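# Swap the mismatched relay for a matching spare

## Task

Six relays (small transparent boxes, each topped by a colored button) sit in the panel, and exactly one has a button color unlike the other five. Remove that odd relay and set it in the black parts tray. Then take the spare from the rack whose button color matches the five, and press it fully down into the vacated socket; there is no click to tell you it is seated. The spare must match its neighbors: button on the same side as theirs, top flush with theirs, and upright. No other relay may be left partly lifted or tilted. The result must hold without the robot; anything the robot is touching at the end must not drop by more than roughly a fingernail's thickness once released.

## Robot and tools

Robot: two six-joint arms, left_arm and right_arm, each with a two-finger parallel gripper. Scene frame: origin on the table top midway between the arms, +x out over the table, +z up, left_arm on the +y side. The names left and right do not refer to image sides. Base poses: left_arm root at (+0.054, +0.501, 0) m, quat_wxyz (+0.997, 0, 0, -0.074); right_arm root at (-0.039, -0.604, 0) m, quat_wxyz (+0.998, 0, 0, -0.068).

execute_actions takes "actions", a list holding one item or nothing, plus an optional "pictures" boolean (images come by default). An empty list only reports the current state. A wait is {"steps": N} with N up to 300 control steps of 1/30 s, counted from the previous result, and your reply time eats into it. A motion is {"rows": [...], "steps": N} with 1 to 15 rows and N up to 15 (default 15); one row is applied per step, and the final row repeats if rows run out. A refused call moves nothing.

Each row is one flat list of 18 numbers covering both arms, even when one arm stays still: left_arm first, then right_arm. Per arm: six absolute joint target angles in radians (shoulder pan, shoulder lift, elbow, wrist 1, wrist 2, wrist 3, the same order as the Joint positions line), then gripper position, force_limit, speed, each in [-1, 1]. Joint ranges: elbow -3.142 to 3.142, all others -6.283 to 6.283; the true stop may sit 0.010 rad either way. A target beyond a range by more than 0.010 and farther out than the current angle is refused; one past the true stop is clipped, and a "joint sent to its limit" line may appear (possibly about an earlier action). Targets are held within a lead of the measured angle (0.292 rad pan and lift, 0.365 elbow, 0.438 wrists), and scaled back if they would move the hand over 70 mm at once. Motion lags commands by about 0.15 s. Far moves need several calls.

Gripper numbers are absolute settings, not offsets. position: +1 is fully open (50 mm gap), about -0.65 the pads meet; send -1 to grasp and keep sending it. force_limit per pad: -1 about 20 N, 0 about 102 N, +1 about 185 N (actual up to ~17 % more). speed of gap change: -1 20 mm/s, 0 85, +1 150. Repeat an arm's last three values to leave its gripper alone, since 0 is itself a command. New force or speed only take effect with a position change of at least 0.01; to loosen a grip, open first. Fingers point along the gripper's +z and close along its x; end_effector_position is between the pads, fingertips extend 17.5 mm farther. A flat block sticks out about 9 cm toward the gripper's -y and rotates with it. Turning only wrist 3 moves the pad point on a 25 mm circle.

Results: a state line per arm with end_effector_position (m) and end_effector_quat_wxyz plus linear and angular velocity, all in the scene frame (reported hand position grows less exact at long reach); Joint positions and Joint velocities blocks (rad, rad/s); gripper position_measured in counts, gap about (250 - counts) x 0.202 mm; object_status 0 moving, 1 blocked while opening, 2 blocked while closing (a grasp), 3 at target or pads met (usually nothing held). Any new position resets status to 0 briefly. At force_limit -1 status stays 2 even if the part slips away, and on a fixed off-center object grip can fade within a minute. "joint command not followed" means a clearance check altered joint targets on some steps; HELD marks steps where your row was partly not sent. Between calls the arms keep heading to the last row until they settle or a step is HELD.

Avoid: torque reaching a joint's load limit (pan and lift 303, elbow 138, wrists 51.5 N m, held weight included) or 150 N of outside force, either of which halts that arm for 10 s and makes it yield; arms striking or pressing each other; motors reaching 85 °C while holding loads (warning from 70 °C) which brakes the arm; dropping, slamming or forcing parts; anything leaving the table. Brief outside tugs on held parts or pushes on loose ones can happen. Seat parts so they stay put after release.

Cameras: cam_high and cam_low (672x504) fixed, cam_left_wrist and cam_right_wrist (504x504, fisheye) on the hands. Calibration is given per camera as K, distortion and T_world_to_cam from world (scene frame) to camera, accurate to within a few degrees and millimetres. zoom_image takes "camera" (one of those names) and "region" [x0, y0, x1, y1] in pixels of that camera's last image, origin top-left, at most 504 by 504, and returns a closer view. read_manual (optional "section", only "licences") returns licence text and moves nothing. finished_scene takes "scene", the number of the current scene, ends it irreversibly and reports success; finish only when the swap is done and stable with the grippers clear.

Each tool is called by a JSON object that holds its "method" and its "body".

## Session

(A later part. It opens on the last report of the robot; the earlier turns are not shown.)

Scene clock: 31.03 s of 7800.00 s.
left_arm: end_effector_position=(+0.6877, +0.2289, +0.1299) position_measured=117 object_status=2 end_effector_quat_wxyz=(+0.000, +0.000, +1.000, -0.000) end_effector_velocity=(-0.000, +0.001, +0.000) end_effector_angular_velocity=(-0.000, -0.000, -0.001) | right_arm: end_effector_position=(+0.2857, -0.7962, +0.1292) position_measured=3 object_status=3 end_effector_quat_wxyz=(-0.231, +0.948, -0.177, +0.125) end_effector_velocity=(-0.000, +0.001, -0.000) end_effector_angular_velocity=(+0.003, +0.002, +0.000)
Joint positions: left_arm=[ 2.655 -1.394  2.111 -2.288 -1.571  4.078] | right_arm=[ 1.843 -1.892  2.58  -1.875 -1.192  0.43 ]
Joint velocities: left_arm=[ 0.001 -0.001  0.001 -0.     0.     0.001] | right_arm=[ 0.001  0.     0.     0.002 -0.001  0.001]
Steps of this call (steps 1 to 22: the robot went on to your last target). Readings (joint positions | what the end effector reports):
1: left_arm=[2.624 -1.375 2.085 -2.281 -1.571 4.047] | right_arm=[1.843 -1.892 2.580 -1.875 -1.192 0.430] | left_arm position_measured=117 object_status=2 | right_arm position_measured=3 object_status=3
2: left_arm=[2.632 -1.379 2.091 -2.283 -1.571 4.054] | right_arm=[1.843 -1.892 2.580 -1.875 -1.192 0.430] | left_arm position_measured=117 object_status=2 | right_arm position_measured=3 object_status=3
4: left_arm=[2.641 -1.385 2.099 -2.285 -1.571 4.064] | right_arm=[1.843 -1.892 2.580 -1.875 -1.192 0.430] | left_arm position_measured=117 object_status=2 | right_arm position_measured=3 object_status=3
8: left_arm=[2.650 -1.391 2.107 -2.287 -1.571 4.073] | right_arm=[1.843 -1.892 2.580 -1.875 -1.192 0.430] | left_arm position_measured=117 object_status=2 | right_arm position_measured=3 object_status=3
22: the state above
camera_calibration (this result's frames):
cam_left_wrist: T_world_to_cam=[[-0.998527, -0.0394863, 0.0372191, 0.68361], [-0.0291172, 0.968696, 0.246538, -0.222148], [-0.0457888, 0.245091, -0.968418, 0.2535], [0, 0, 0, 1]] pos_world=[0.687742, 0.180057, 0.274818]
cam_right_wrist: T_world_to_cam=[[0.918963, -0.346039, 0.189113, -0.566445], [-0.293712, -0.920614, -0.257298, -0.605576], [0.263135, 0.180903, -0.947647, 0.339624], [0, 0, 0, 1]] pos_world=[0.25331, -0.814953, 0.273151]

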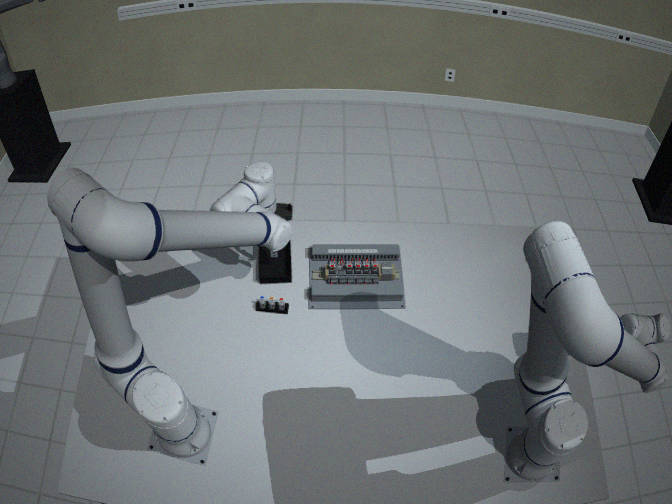

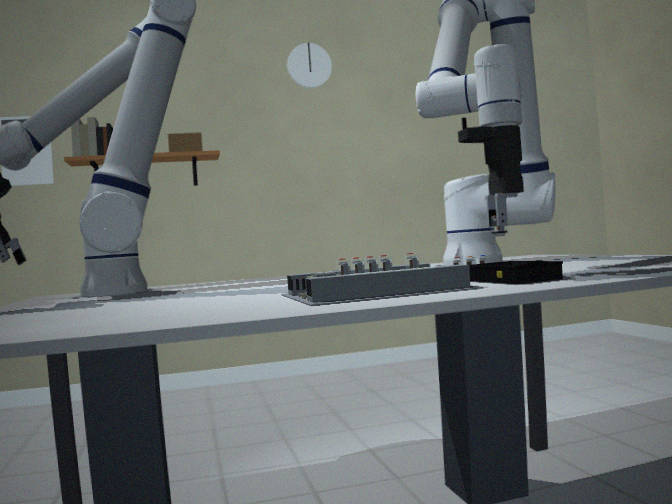

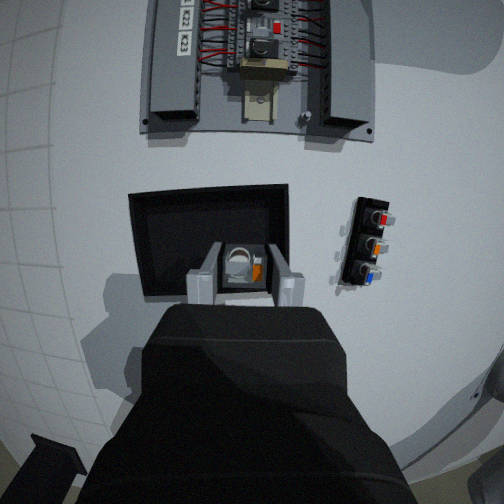

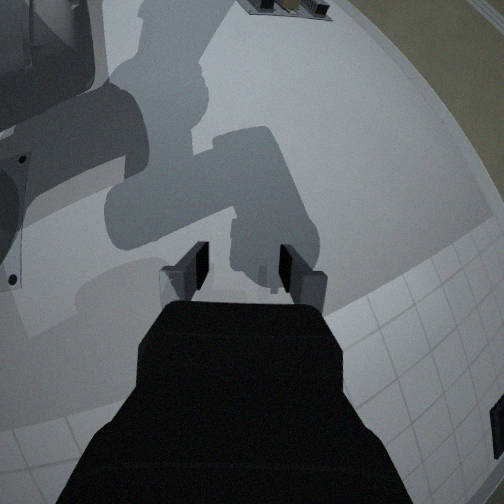

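{"method": "execute_actions", "body": {"actions": [{"rows":[[2.66,-1.283,2.163,-2.451,-1.571,4.078,-1,-0.5,-0.5,1.843,-1.892,2.58,-1.875,-1.192,0.43,1,0,0]],"steps":15}], "pictures": false}}

{"method": "execute_actions", "body": {"actions": [{"steps":6}], "pictures": false}}

{"method": "execute_actions", "body": {"actions": [{"rows":[[2.66,-1.283,2.163,-2.451,-1.571,4.078,0.6,-0.5,0,1.843,-1.892,2.58,-1.875,-1.192,0.43,1,0,0]],"steps":8}], "pictures": false}}

{"method": "execute_actions", "body": {"actions": [{"rows":[[2.66,-1.394,2.111,-2.288,-1.571,4.078,0.6,-0.5,0,1.843,-1.892,2.58,-1.875,-1.192,0.43,1,0,0]],"steps":12}], "pictures": false}}

{"method": "execute_actions", "body": {"actions": [{"rows":[[2.3957,-1.547,2.3097,-2.3335,-1.571,0.762,1,-0.5,0,1.843,-1.892,2.58,-1.875,-1.192,0.43,1,0,0]],"steps":15}], "pictures": false}}

{"method": "execute_actions", "body": {"actions": [{"steps":40}], "pictures": false}}

{"method": "execute_actions", "body": {"actions": [{"rows":[[2.3957,-1.4737,2.3445,-2.4416,-1.571,0.762,1,-0.5,0,1.843,-1.892,2.58,-1.875,-1.192,0.43,1,0,0]],"steps":15}], "pictures": false}}

{"method": "execute_actions", "body": {"actions": [{"steps":8}]}}

{"method": "zoom_image", "body": {"camera": "cam_left_wrist", "region": [180,190,320,310]}}

Scene clock: 46.87 s of 7800.00 s.
left_arm: end_effector_position=(+0.6890, +0.2321, +0.0515) position_measured=117 object_status=2 end_effector_quat_wxyz=(+0.000, -0.002, +1.000, -0.000) end_effector_velocity=(-0.001, +0.001, -0.017) end_effector_angular_velocity=(+0.000, +0.000, +0.000) | right_arm: end_effector_position=(+0.2857, -0.7962, +0.1292) position_measured=3 object_status=3 end_effector_quat_wxyz=(-0.231, +0.948, -0.177, +0.125) end_effector_velocity=(-0.000, +0.000, -0.000) end_effector_angular_velocity=(+0.001, -0.000, -0.002)
Joint positions: left_arm=[ 2.66  -1.286  2.162 -2.447 -1.571  4.078] | right_arm=[ 1.843 -1.892  2.58  -1.875 -1.192  0.43 ]
Joint velocities: left_arm=[ 0.     0.023  0.011 -0.034  0.    -0.   ] | right_arm=[-0.001 -0.     0.001 -0.     0.001  0.001]
Steps of this call (steps 1 to 15: the robot went on to your last target; steps 16 to 90: nothing new was sent; then 12.33 s passed at rest; steps 91 to 105: all 15 steps of this action). Readings (joint positions | what the end effector reports):
91: left_arm=[2.655 -1.392 2.112 -2.291 -1.571 4.078] | right_arm=[1.843 -1.892 2.580 -1.875 -1.192 0.430] | left_arm position_measured=117 object_status=2 | right_arm position_measured=3 object_status=3
92: left_arm=[2.656 -1.378 2.117 -2.314 -1.571 4.078] | right_arm=[1.843 -1.892 2.580 -1.875 -1.192 0.430] | left_arm position_measured=117 object_status=2 | right_arm position_measured=3 object_status=3
94: left_arm=[2.657 -1.339 2.138 -2.368 -1.571 4.078] | right_arm=[1.843 -1.892 2.580 -1.875 -1.192 0.430] | left_arm position_measured=117 object_status=2 | right_arm position_measured=3 object_status=3
98: left_arm=[2.659 -1.302 2.154 -2.423 -1.571 4.078] | right_arm=[1.843 -1.892 2.580 -1.875 -1.192 0.430] | left_arm position_measured=117 object_status=2 | right_arm position_measured=3 object_status=3
105: the state above

Scene clock: 47.07 s of 7800.00 s.
left_arm: end_effector_position=(+0.6889, +0.2322, +0.0498) position_measured=117 object_status=2 end_effector_quat_wxyz=(+0.000, -0.002, +1.000, -0.000) end_effector_velocity=(+0.000, +0.000, -0.004) end_effector_angular_velocity=(+0.000, +0.000, +0.000) | right_arm: end_effector_position=(+0.2857, -0.7962, +0.1292) position_measured=3 object_status=3 end_effector_quat_wxyz=(-0.231, +0.948, -0.177, +0.125) end_effector_velocity=(+0.000, -0.000, +0.000) end_effector_angular_velocity=(+0.001, -0.001, -0.001)
Joint positions: left_arm=[ 2.66  -1.284  2.163 -2.45  -1.571  4.078] | right_arm=[ 1.843 -1.892  2.58  -1.875 -1.192  0.43 ]
Joint velocities: left_arm=[ 0.     0.006  0.002 -0.007 -0.    -0.   ] | right_arm=[-0.001  0.     0.     0.001  0.001 -0.001]
Steps of this call (steps 1 to 6: the robot went on to your last target). Readings (joint positions | what the end effector reports):
1: left_arm=[2.660 -1.285 2.162 -2.448 -1.571 4.078] | right_arm=[1.843 -1.892 2.580 -1.875 -1.192 0.430] | left_arm position_measured=117 object_status=2 | right_arm position_measured=3 object_status=3
2: left_arm=[2.660 -1.285 2.162 -2.449 -1.571 4.078] | right_arm=[1.843 -1.892 2.580 -1.875 -1.192 0.430] | left_arm position_measured=117 object_status=2 | right_arm position_measured=3 object_status=3
4: left_arm=[2.660 -1.284 2.163 -2.450 -1.571 4.078] | right_arm=[1.843 -1.892 2.580 -1.875 -1.192 0.430] | left_arm position_measured=117 object_status=2 | right_arm position_measured=3 object_status=3
6: the state above

Scene clock: 47.33 s of 7800.00 s.
left_arm: end_effector_position=(+0.6889, +0.2323, +0.0494) position_measured=63 object_status=0 end_effector_quat_wxyz=(+0.000, -0.002, +1.000, -0.000) end_effector_velocity=(-0.000, -0.000, -0.000) end_effector_angular_velocity=(-0.000, +0.000, -0.000) | right_arm: end_effector_position=(+0.2857, -0.7962, +0.1292) position_measured=3 object_status=3 end_effector_quat_wxyz=(-0.231, +0.948, -0.177, +0.125) end_effector_velocity=(+0.000, -0.000, +0.000) end_effector_angular_velocity=(-0.001, -0.002, -0.002)
Joint positions: left_arm=[ 2.66  -1.283  2.163 -2.451 -1.571  4.078] | right_arm=[ 1.843 -1.892  2.58  -1.875 -1.192  0.43 ]
Joint velocities: left_arm=[-0.001  0.     0.    -0.001 -0.    -0.   ] | right_arm=[-0.001 -0.001  0.001 -0.001  0.002  0.   ]
Steps of this call (steps 1 to 8: all 8 steps of this action). Readings (joint positions | what the end effector reports):
1: left_arm=[2.660 -1.283 2.163 -2.450 -1.571 4.078] | right_arm=[1.843 -1.892 2.580 -1.875 -1.192 0.430] | left_arm position_measured=110 object_status=0 | right_arm position_measured=3 object_status=3
2: left_arm=[2.660 -1.283 2.163 -2.451 -1.571 4.078] | right_arm=[1.843 -1.892 2.580 -1.875 -1.192 0.430] | left_arm position_measured=96 object_status=0 | right_arm position_measured=3 object_status=3
4: left_arm=[2.660 -1.283 2.163 -2.451 -1.571 4.078] | right_arm=[1.843 -1.892 2.580 -1.875 -1.192 0.430] | left_arm position_measured=69 object_status=0 | right_arm position_measured=3 object_status=3
8: the state above

Scene clock: 47.73 s of 7800.00 s.
left_arm: end_effector_position=(+0.6893, +0.2320, +0.1250) position_measured=63 object_status=3 end_effector_quat_wxyz=(-0.000, -0.002, +1.000, -0.000) end_effector_velocity=(-0.002, +0.001, +0.039) end_effector_angular_velocity=(-0.000, -0.000, -0.001) | right_arm: end_effector_position=(+0.2857, -0.7962, +0.1292) position_measured=3 object_status=3 end_effector_quat_wxyz=(-0.231, +0.948, -0.177, +0.125) end_effector_velocity=(-0.000, +0.000, -0.001) end_effector_angular_velocity=(+0.000, -0.001, -0.000)
Joint positions: left_arm=[ 2.66  -1.387  2.114 -2.298 -1.571  4.078] | right_arm=[ 1.843 -1.892  2.58  -1.875 -1.192  0.43 ]
Joint velocities: left_arm=[-0.001 -0.052 -0.024  0.076 -0.     0.   ] | right_arm=[-0.001  0.001  0.001 -0.002  0.    -0.001]
Steps of this call (steps 1 to 12: all 12 steps of this action). Readings (joint positions | what the end effector reports):
1: left_arm=[2.660 -1.285 2.162 -2.448 -1.571 4.078] | right_arm=[1.843 -1.892 2.580 -1.875 -1.192 0.430] | left_arm position_measured=63 object_status=0 | right_arm position_measured=3 object_status=3
2: left_arm=[2.660 -1.299 2.157 -2.425 -1.571 4.078] | right_arm=[1.843 -1.892 2.580 -1.875 -1.192 0.430] | left_arm position_measured=63 object_status=0 | right_arm position_measured=3 object_status=3
4: left_arm=[2.660 -1.338 2.137 -2.371 -1.571 4.078] | right_arm=[1.843 -1.892 2.580 -1.875 -1.192 0.430] | left_arm position_measured=63 object_status=3 | right_arm position_measured=3 object_status=3
8: left_arm=[2.660 -1.375 2.120 -2.316 -1.571 4.078] | right_arm=[1.843 -1.892 2.580 -1.875 -1.192 0.430] | left_arm position_measured=63 object_status=3 | right_arm position_measured=3 object_status=3
12: the state above

Scene clock: 48.23 s of 7800.00 s.
left_arm: end_effector_position=(+0.5598, +0.1693, +0.1210) position_measured=3 object_status=3 end_effector_quat_wxyz=(-0.000, -0.310, +0.951, -0.000) end_effector_velocity=(-0.043, +0.009, -0.008) end_effector_angular_velocity=(+0.001, +0.001, +2.340) | right_arm: end_effector_position=(+0.2857, -0.7962, +0.1292) position_measured=3 object_status=3 end_effector_quat_wxyz=(-0.231, +0.948, -0.177, +0.125) end_effector_velocity=(+0.000, +0.001, -0.000) end_effector_angular_velocity=(+0.000, +0.001, +0.001)
Joint positions: left_arm=[ 2.415 -1.535  2.295 -2.331 -1.571  3.207] | right_arm=[ 1.843 -1.892  2.58  -1.875 -1.192  0.43 ]
Joint velocities: left_arm=[-0.155 -0.092  0.116 -0.023 -0.    -2.496] | right_arm=[ 0.002  0.     0.001 -0.001 -0.     0.001]
Steps of this call (steps 1 to 15: all 15 steps of this action). Readings (joint positions | what the end effector reports):
1: left_arm=[2.658 -1.390 2.114 -2.296 -1.571 4.076] | right_arm=[1.843 -1.892 2.580 -1.875 -1.192 0.430] | left_arm position_measured=55 object_status=0 | right_arm position_measured=3 object_status=3
2: left_arm=[2.645 -1.399 2.124 -2.297 -1.571 4.052] | right_arm=[1.843 -1.892 2.580 -1.875 -1.192 0.430] | left_arm position_measured=41 object_status=0 | right_arm position_measured=3 object_status=3
4: left_arm=[2.602 -1.424 2.157 -2.303 -1.571 3.978] | right_arm=[1.843 -1.892 2.580 -1.875 -1.192 0.430] | left_arm position_measured=13 object_status=0 | right_arm position_measured=3 object_status=3
8: left_arm=[2.514 -1.476 2.222 -2.316 -1.571 3.771] | right_arm=[1.843 -1.892 2.580 -1.875 -1.192 0.430] | left_arm position_measured=3 object_status=0 | right_arm position_measured=3 object_status=3
15: the state above

Scene clock: 49.57 s of 7800.00 s.
left_arm: end_effector_position=(+0.5359, +0.2113, +0.1200) position_measured=3 object_status=3 end_effector_quat_wxyz=(+0.000, +0.999, -0.046, -0.000) end_effector_velocity=(-0.001, -0.000, +0.000) end_effector_angular_velocity=(-0.000, -0.000, +0.045) | right_arm: end_effector_position=(+0.2857, -0.7962, +0.1292) position_measured=3 object_status=3 end_effector_quat_wxyz=(-0.231, +0.948, -0.177, +0.125) end_effector_velocity=(+0.001, +0.000, +0.000) end_effector_angular_velocity=(+0.002, -0.002, -0.000)
Joint positions: left_arm=[ 2.396 -1.547  2.31  -2.334 -1.571  0.768] | right_arm=[ 1.843 -1.892  2.58  -1.875 -1.192  0.43 ]
Joint velocities: left_arm=[-0.001 -0.     0.     0.     0.    -0.046] | right_arm=[ 0.     0.001 -0.001  0.001  0.002 -0.   ]
Steps of this call (steps 1 to 40: the robot went on to your last target). Readings (joint positions | what the end effector reports):
1: left_arm=[2.411 -1.538 2.299 -2.331 -1.571 3.122] | right_arm=[1.843 -1.892 2.580 -1.875 -1.192 0.430] | left_arm position_measured=3 object_status=3 | right_arm position_measured=3 object_status=3
2: left_arm=[2.407 -1.540 2.301 -2.332 -1.571 3.038] | right_arm=[1.843 -1.892 2.580 -1.875 -1.192 0.430] | left_arm position_measured=3 object_status=3 | right_arm position_measured=3 object_status=3
4: left_arm=[2.402 -1.543 2.305 -2.333 -1.571 2.868] | right_arm=[1.843 -1.892 2.580 -1.875 -1.192 0.430] | left_arm position_measured=3 object_status=3 | right_arm position_measured=3 object_status=3
8: left_arm=[2.398 -1.546 2.308 -2.333 -1.571 2.530] | right_arm=[1.843 -1.892 2.580 -1.875 -1.192 0.430] | left_arm position_measured=3 object_status=3 | right_arm position_measured=3 object_status=3
40: the state above

Scene clock: 50.07 s of 7800.00 s.
left_arm: end_effector_position=(+0.5358, +0.2113, +0.0761) position_measured=3 object_status=3 end_effector_quat_wxyz=(+0.000, +0.999, -0.043, -0.000) end_effector_velocity=(-0.000, +0.000, -0.009) end_effector_angular_velocity=(+0.001, +0.001, +0.001) | right_arm: end_effector_position=(+0.2857, -0.7962, +0.1292) position_measured=3 object_status=3 end_effector_quat_wxyz=(-0.231, +0.948, -0.177, +0.125) end_effector_velocity=(-0.000, -0.001, +0.000) end_effector_angular_velocity=(-0.003, +0.000, +0.000)
Joint positions: left_arm=[ 2.396 -1.475  2.344 -2.439 -1.571  0.762] | right_arm=[ 1.843 -1.892  2.58  -1.875 -1.192  0.43 ]
Joint velocities: left_arm=[-0.     0.015  0.006 -0.02  -0.    -0.001] | right_arm=[-0.    -0.    -0.001 -0.001 -0.001 -0.   ]
Steps of this call (steps 1 to 15: all 15 steps of this action). Readings (joint positions | what the end effector reports):
1: left_arm=[2.396 -1.545 2.310 -2.336 -1.571 0.766] | right_arm=[1.843 -1.892 2.580 -1.875 -1.192 0.430] | left_arm position_measured=3 object_status=3 | right_arm position_measured=3 object_status=3
2: left_arm=[2.396 -1.532 2.316 -2.358 -1.571 0.765] | right_arm=[1.843 -1.892 2.580 -1.875 -1.192 0.430] | left_arm position_measured=3 object_status=3 | right_arm position_measured=3 object_status=3
4: left_arm=[2.396 -1.506 2.330 -2.393 -1.571 0.764] | right_arm=[1.843 -1.892 2.580 -1.875 -1.192 0.430] | left_arm position_measured=3 object_status=3 | right_arm position_measured=3 object_status=3
8: left_arm=[2.396 -1.485 2.339 -2.425 -1.571 0.763] | right_arm=[1.843 -1.892 2.580 -1.875 -1.192 0.430] | left_arm position_measured=3 object_status=3 | right_arm position_measured=3 object_status=3
15: the state above

Scene clock: 50.33 s of 7800.00 s.
left_arm: end_effector_position=(+0.5358, +0.2113, +0.0752) position_measured=3 object_status=3 end_effector_quat_wxyz=(+0.000, +0.999, -0.043, -0.000) end_effector_velocity=(+0.000, +0.000, -0.000) end_effector_angular_velocity=(-0.001, -0.001, +0.001) | right_arm: end_effector_position=(+0.2857, -0.7962, +0.1292) position_measured=3 object_status=3 end_effector_quat_wxyz=(-0.231, +0.948, -0.177, +0.125) end_effector_velocity=(+0.000, -0.001, +0.001) end_effector_angular_velocity=(-0.000, -0.001, -0.001)
Joint positions: left_arm=[ 2.396 -1.474  2.344 -2.441 -1.571  0.762] | right_arm=[ 1.843 -1.892  2.58  -1.875 -1.192  0.43 ]
Joint velocities: left_arm=[ 0.001  0.     0.001 -0.002 -0.     0.   ] | right_arm=[-0.001 -0.    -0.001  0.001  0.001  0.001]
Steps of this call (steps 1 to 8: the robot went on to your last target). Readings (joint positions | what the end effector reports):
1: left_arm=[2.396 -1.475 2.344 -2.440 -1.571 0.762] | right_arm=[1.843 -1.892 2.580 -1.875 -1.192 0.430] | left_arm position_measured=3 object_status=3 | right_arm position_measured=3 object_status=3
2: left_arm=[2.396 -1.475 2.344 -2.440 -1.571 0.762] | right_arm=[1.843 -1.892 2.580 -1.875 -1.192 0.430] | left_arm position_measured=3 object_status=3 | right_arm position_measured=3 object_status=3
4: left_arm=[2.396 -1.474 2.344 -2.441 -1.571 0.762] | right_arm=[1.843 -1.892 2.580 -1.875 -1.192 0.430] | left_arm position_measured=3 object_status=3 | right_arm position_measured=3 object_status=3
8: the state above
camera_calibration (this result's frames):
cam_left_wrist: T_world_to_cam=[[0.998283, -0.045339, 0.0370874, -0.535373], [-0.0531192, -0.967565, 0.246973, 0.225953], [0.024687, -0.248519, -0.968313, 0.264392], [0, 0, 0, 1]] pos_world=[0.539929, 0.260058, 0.220065]
cam_right_wrist: T_world_to_cam=[[0.918963, -0.346039, 0.189113, -0.566445], [-0.293712, -0.920615, -0.257298, -0.605576], [0.263135, 0.180903, -0.947647, 0.339623], [0, 0, 0, 1]] pos_world=[0.25331, -0.814953, 0.273151]

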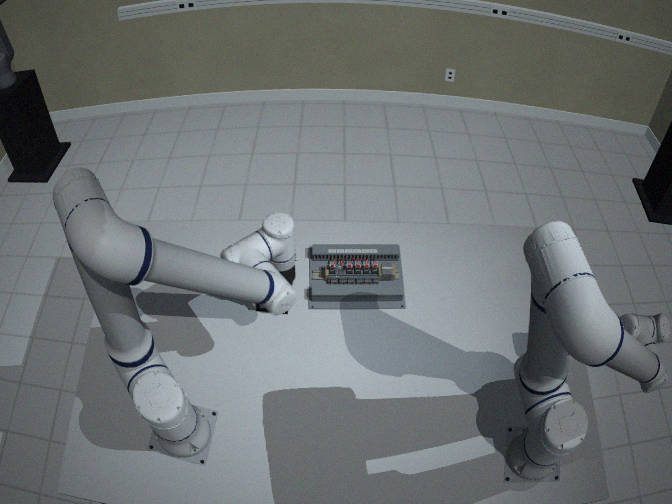

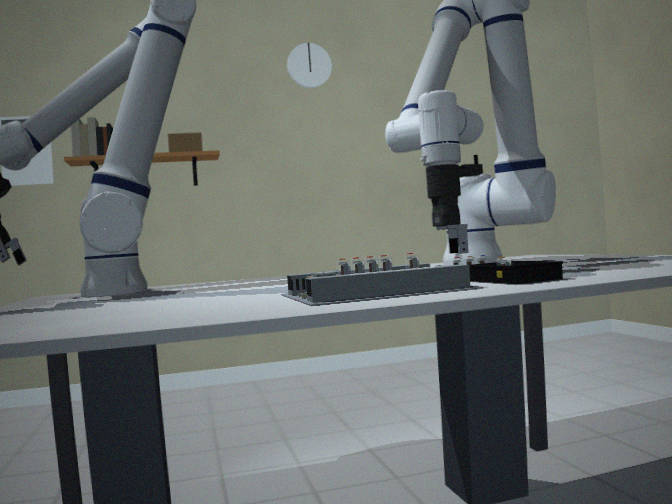

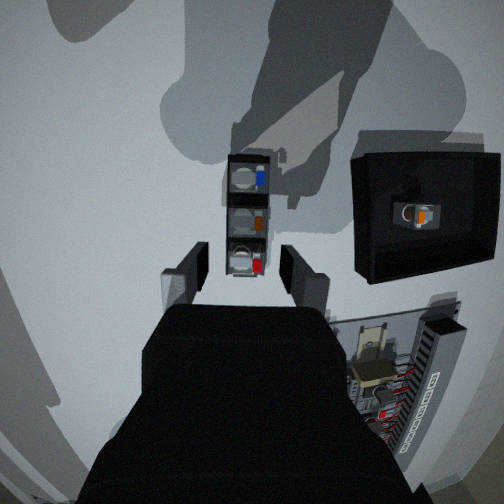

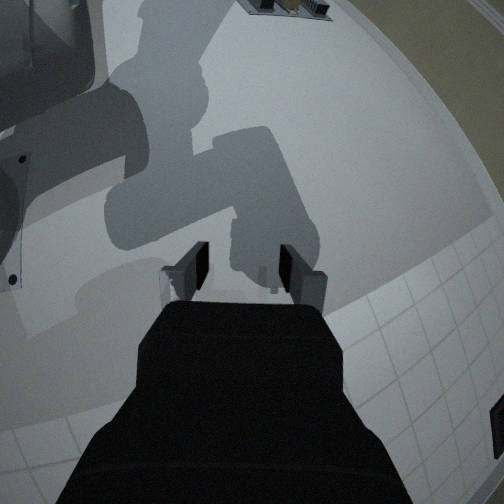

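Region (180, 190, 320, 310) of cam_left_wrist's 504x504 image, scaled by 3.600, with more detail than that image has; it fills the top 432 rows of this view, and the rest is white.

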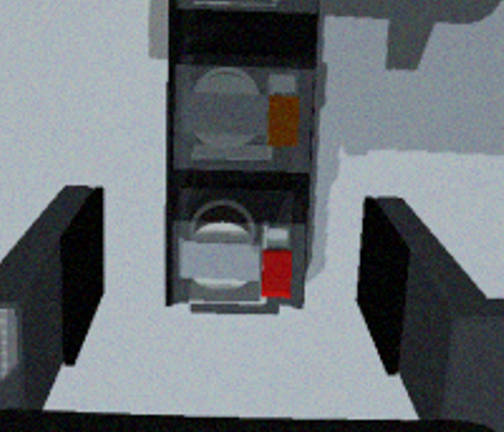

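{"method": "execute_actions", "body": {"actions": [{"rows":[[2.3911,-1.4671,2.337,-2.4407,-1.571,0.7574,1,-0.5,0,1.843,-1.892,2.58,-1.875,-1.192,0.43,1,0,0]],"steps":8}], "pictures": false}}

{"method": "execute_actions", "body": {"actions": [{"rows":[[2.3911,-1.4135,2.3564,-2.5137,-1.571,0.7574,1,-0.5,0,1.843,-1.892,2.58,-1.875,-1.192,0.43,1,0,0]],"steps":15}], "pictures": false}}

{"method": "execute_actions", "body": {"actions": [{"steps":8}]}}

{"method": "zoom_image", "body": {"camera": "cam_left_wrist", "region": [180,190,320,310]}}

Scene clock: 60.00 s of 7800.00 s.
left_arm: end_effector_position=(+0.5369, +0.2066, +0.0750) position_measured=3 object_status=3 end_effector_quat_wxyz=(+0.000, +0.999, -0.043, -0.000) end_effector_velocity=(+0.002, -0.008, +0.000) end_effector_angular_velocity=(-0.001, -0.000, -0.001) | right_arm: end_effector_position=(+0.2857, -0.7962, +0.1292) position_measured=3 object_status=3 end_effector_quat_wxyz=(-0.231, +0.948, -0.177, +0.125) end_effector_velocity=(+0.000, +0.001, -0.000) end_effector_angular_velocity=(+0.002, +0.001, +0.001)
Joint positions: left_arm=[ 2.392 -1.468  2.338 -2.441 -1.571  0.758] | right_arm=[ 1.843 -1.892  2.58  -1.875 -1.192  0.43 ]
Joint velocities: left_arm=[-0.007  0.008 -0.01   0.001 -0.    -0.006] | right_arm=[ 0.002 -0.     0.001  0.001 -0.     0.001]
Steps of this call (steps 1 to 15: the robot went on to your last target; steps 16 to 90: nothing new was sent; then 6.40 s passed at rest; steps 91 to 98: all 8 steps of this action). Readings (joint positions | what the end effector reports):
91: left_arm=[2.396 -1.474 2.344 -2.442 -1.571 0.762] | right_arm=[1.843 -1.892 2.580 -1.875 -1.192 0.430] | left_arm position_measured=3 object_status=3 | right_arm position_measured=3 object_status=3
92: left_arm=[2.395 -1.472 2.343 -2.442 -1.571 0.761] | right_arm=[1.843 -1.892 2.580 -1.875 -1.192 0.430] | left_arm position_measured=3 object_status=3 | right_arm position_measured=3 object_status=3
94: left_arm=[2.393 -1.470 2.341 -2.441 -1.571 0.759] | right_arm=[1.843 -1.892 2.580 -1.875 -1.192 0.430] | left_arm position_measured=3 object_status=3 | right_arm position_measured=3 object_status=3
98: the state above

Scene clock: 60.50 s of 7800.00 s.
left_arm: end_effector_position=(+0.5371, +0.2058, +0.0457) position_measured=3 object_status=3 end_effector_quat_wxyz=(+0.000, +0.999, -0.043, -0.000) end_effector_velocity=(+0.000, +0.000, -0.005) end_effector_angular_velocity=(-0.001, -0.000, +0.000) | right_arm: end_effector_position=(+0.2857, -0.7962, +0.1292) position_measured=3 object_status=3 end_effector_quat_wxyz=(-0.231, +0.948, -0.177, +0.125) end_effector_velocity=(+0.000, +0.000, -0.000) end_effector_angular_velocity=(-0.001, -0.000, +0.001)
Joint positions: left_arm=[ 2.391 -1.415  2.356 -2.512 -1.571  0.757] | right_arm=[ 1.843 -1.892  2.58  -1.875 -1.192  0.43 ]
Joint velocities: left_arm=[ 0.     0.009  0.003 -0.014 -0.     0.   ] | right_arm=[ 0.    -0.     0.    -0.    -0.    -0.001]
Steps of this call (steps 1 to 15: all 15 steps of this action). Readings (joint positions | what the end effector reports):
1: left_arm=[2.392 -1.466 2.338 -2.443 -1.571 0.758] | right_arm=[1.843 -1.892 2.580 -1.875 -1.192 0.430] | left_arm position_measured=3 object_status=3 | right_arm position_measured=3 object_status=3
2: left_arm=[2.392 -1.456 2.341 -2.458 -1.571 0.758] | right_arm=[1.843 -1.892 2.580 -1.875 -1.192 0.430] | left_arm position_measured=3 object_status=3 | right_arm position_measured=3 object_status=3
4: left_arm=[2.391 -1.437 2.348 -2.481 -1.571 0.758] | right_arm=[1.843 -1.892 2.580 -1.875 -1.192 0.430] | left_arm position_measured=3 object_status=3 | right_arm position_measured=3 object_status=3
8: left_arm=[2.391 -1.422 2.354 -2.503 -1.571 0.757] | right_arm=[1.843 -1.892 2.580 -1.875 -1.192 0.430] | left_arm position_measured=3 object_status=3 | right_arm position_measured=3 object_status=3
15: the state above

Scene clock: 60.77 s of 7800.00 s.
left_arm: end_effector_position=(+0.5370, +0.2058, +0.0451) position_measured=3 object_status=3 end_effector_quat_wxyz=(+0.000, +0.999, -0.043, -0.000) end_effector_velocity=(-0.000, -0.000, -0.001) end_effector_angular_velocity=(+0.002, +0.001, -0.001) | right_arm: end_effector_position=(+0.2857, -0.7962, +0.1292) position_measured=3 object_status=3 end_effector_quat_wxyz=(-0.231, +0.948, -0.177, +0.125) end_effector_velocity=(-0.001, +0.001, -0.001) end_effector_angular_velocity=(+0.001, +0.002, +0.000)
Joint positions: left_arm=[ 2.391 -1.414  2.356 -2.514 -1.571  0.757] | right_arm=[ 1.843 -1.892  2.58  -1.875 -1.192  0.43 ]
Joint velocities: left_arm=[-0.001  0.003  0.    -0.001 -0.     0.   ] | right_arm=[-0.    -0.     0.001 -0.    -0.002  0.001]
Steps of this call (steps 1 to 8: the robot went on to your last target). Readings (joint positions | what the end effector reports):
1: left_arm=[2.391 -1.414 2.356 -2.512 -1.571 0.757] | right_arm=[1.843 -1.892 2.580 -1.875 -1.192 0.430] | left_arm position_measured=3 object_status=3 | right_arm position_measured=3 object_status=3
2: left_arm=[2.391 -1.414 2.356 -2.513 -1.571 0.757] | right_arm=[1.843 -1.892 2.580 -1.875 -1.192 0.430] | left_arm position_measured=3 object_status=3 | right_arm position_measured=3 object_status=3
4: left_arm=[2.391 -1.414 2.356 -2.513 -1.571 0.757] | right_arm=[1.843 -1.892 2.580 -1.875 -1.192 0.430] | left_arm position_measured=3 object_status=3 | right_arm position_measured=3 object_status=3
8: the state above
camera_calibration (this result's frames):
cam_left_wrist: T_world_to_cam=[[0.998284, -0.0453007, 0.0371169, -0.535755], [-0.0530887, -0.967575, 0.246942, 0.228075], [0.0247268, -0.248488, -0.968319, 0.233808], [0, 0, 0, 1]] pos_world=[0.541163, 0.254508, 0.189966]
cam_right_wrist: T_world_to_cam=[[0.918963, -0.346039, 0.189113, -0.566444], [-0.293712, -0.920615, -0.257298, -0.605576], [0.263135, 0.180903, -0.947647, 0.339623], [0, 0, 0, 1]] pos_world=[0.25331, -0.814953, 0.273151]

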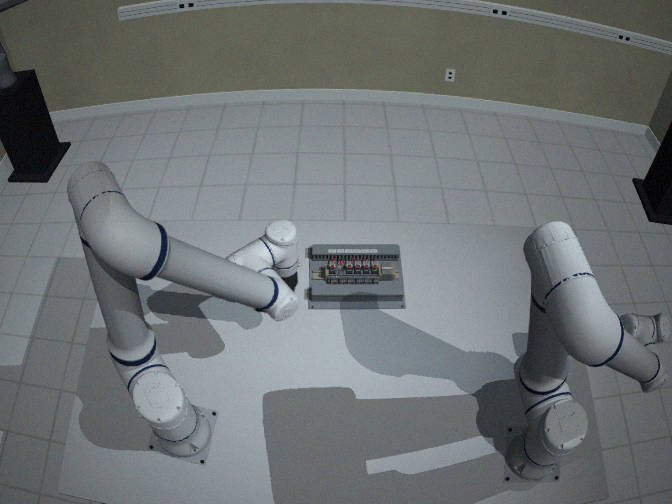

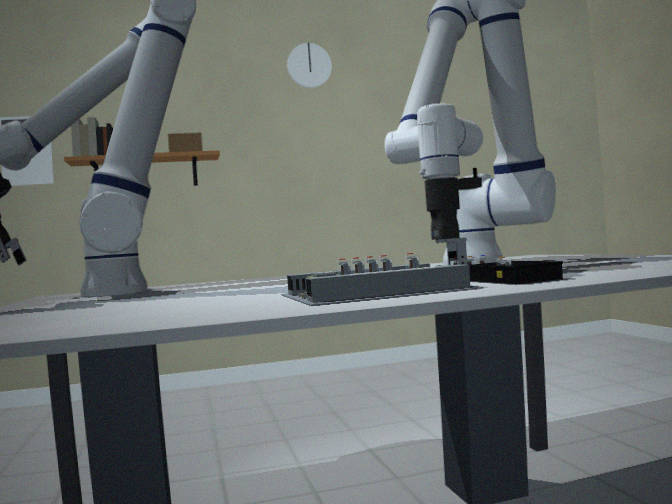

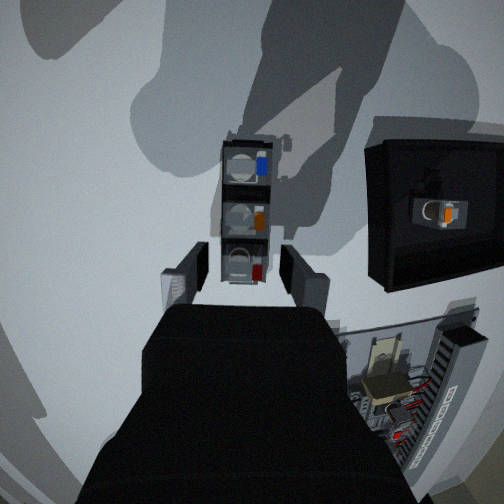

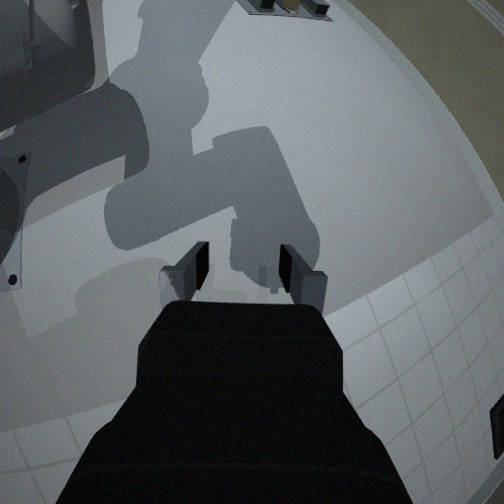

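Region (180, 190, 320, 310) of cam_left_wrist's 504x504 image, scaled by 3.600, with more detail than that image has; it fills the top 432 rows of this view, and the rest is white.

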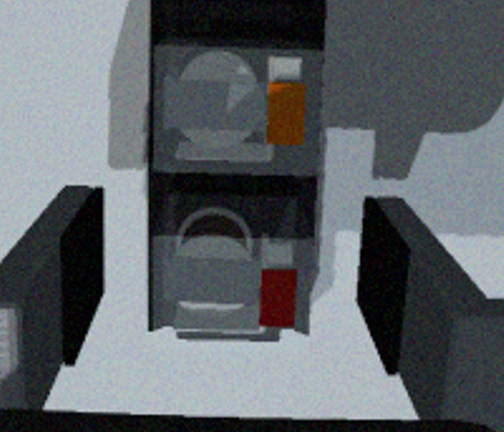

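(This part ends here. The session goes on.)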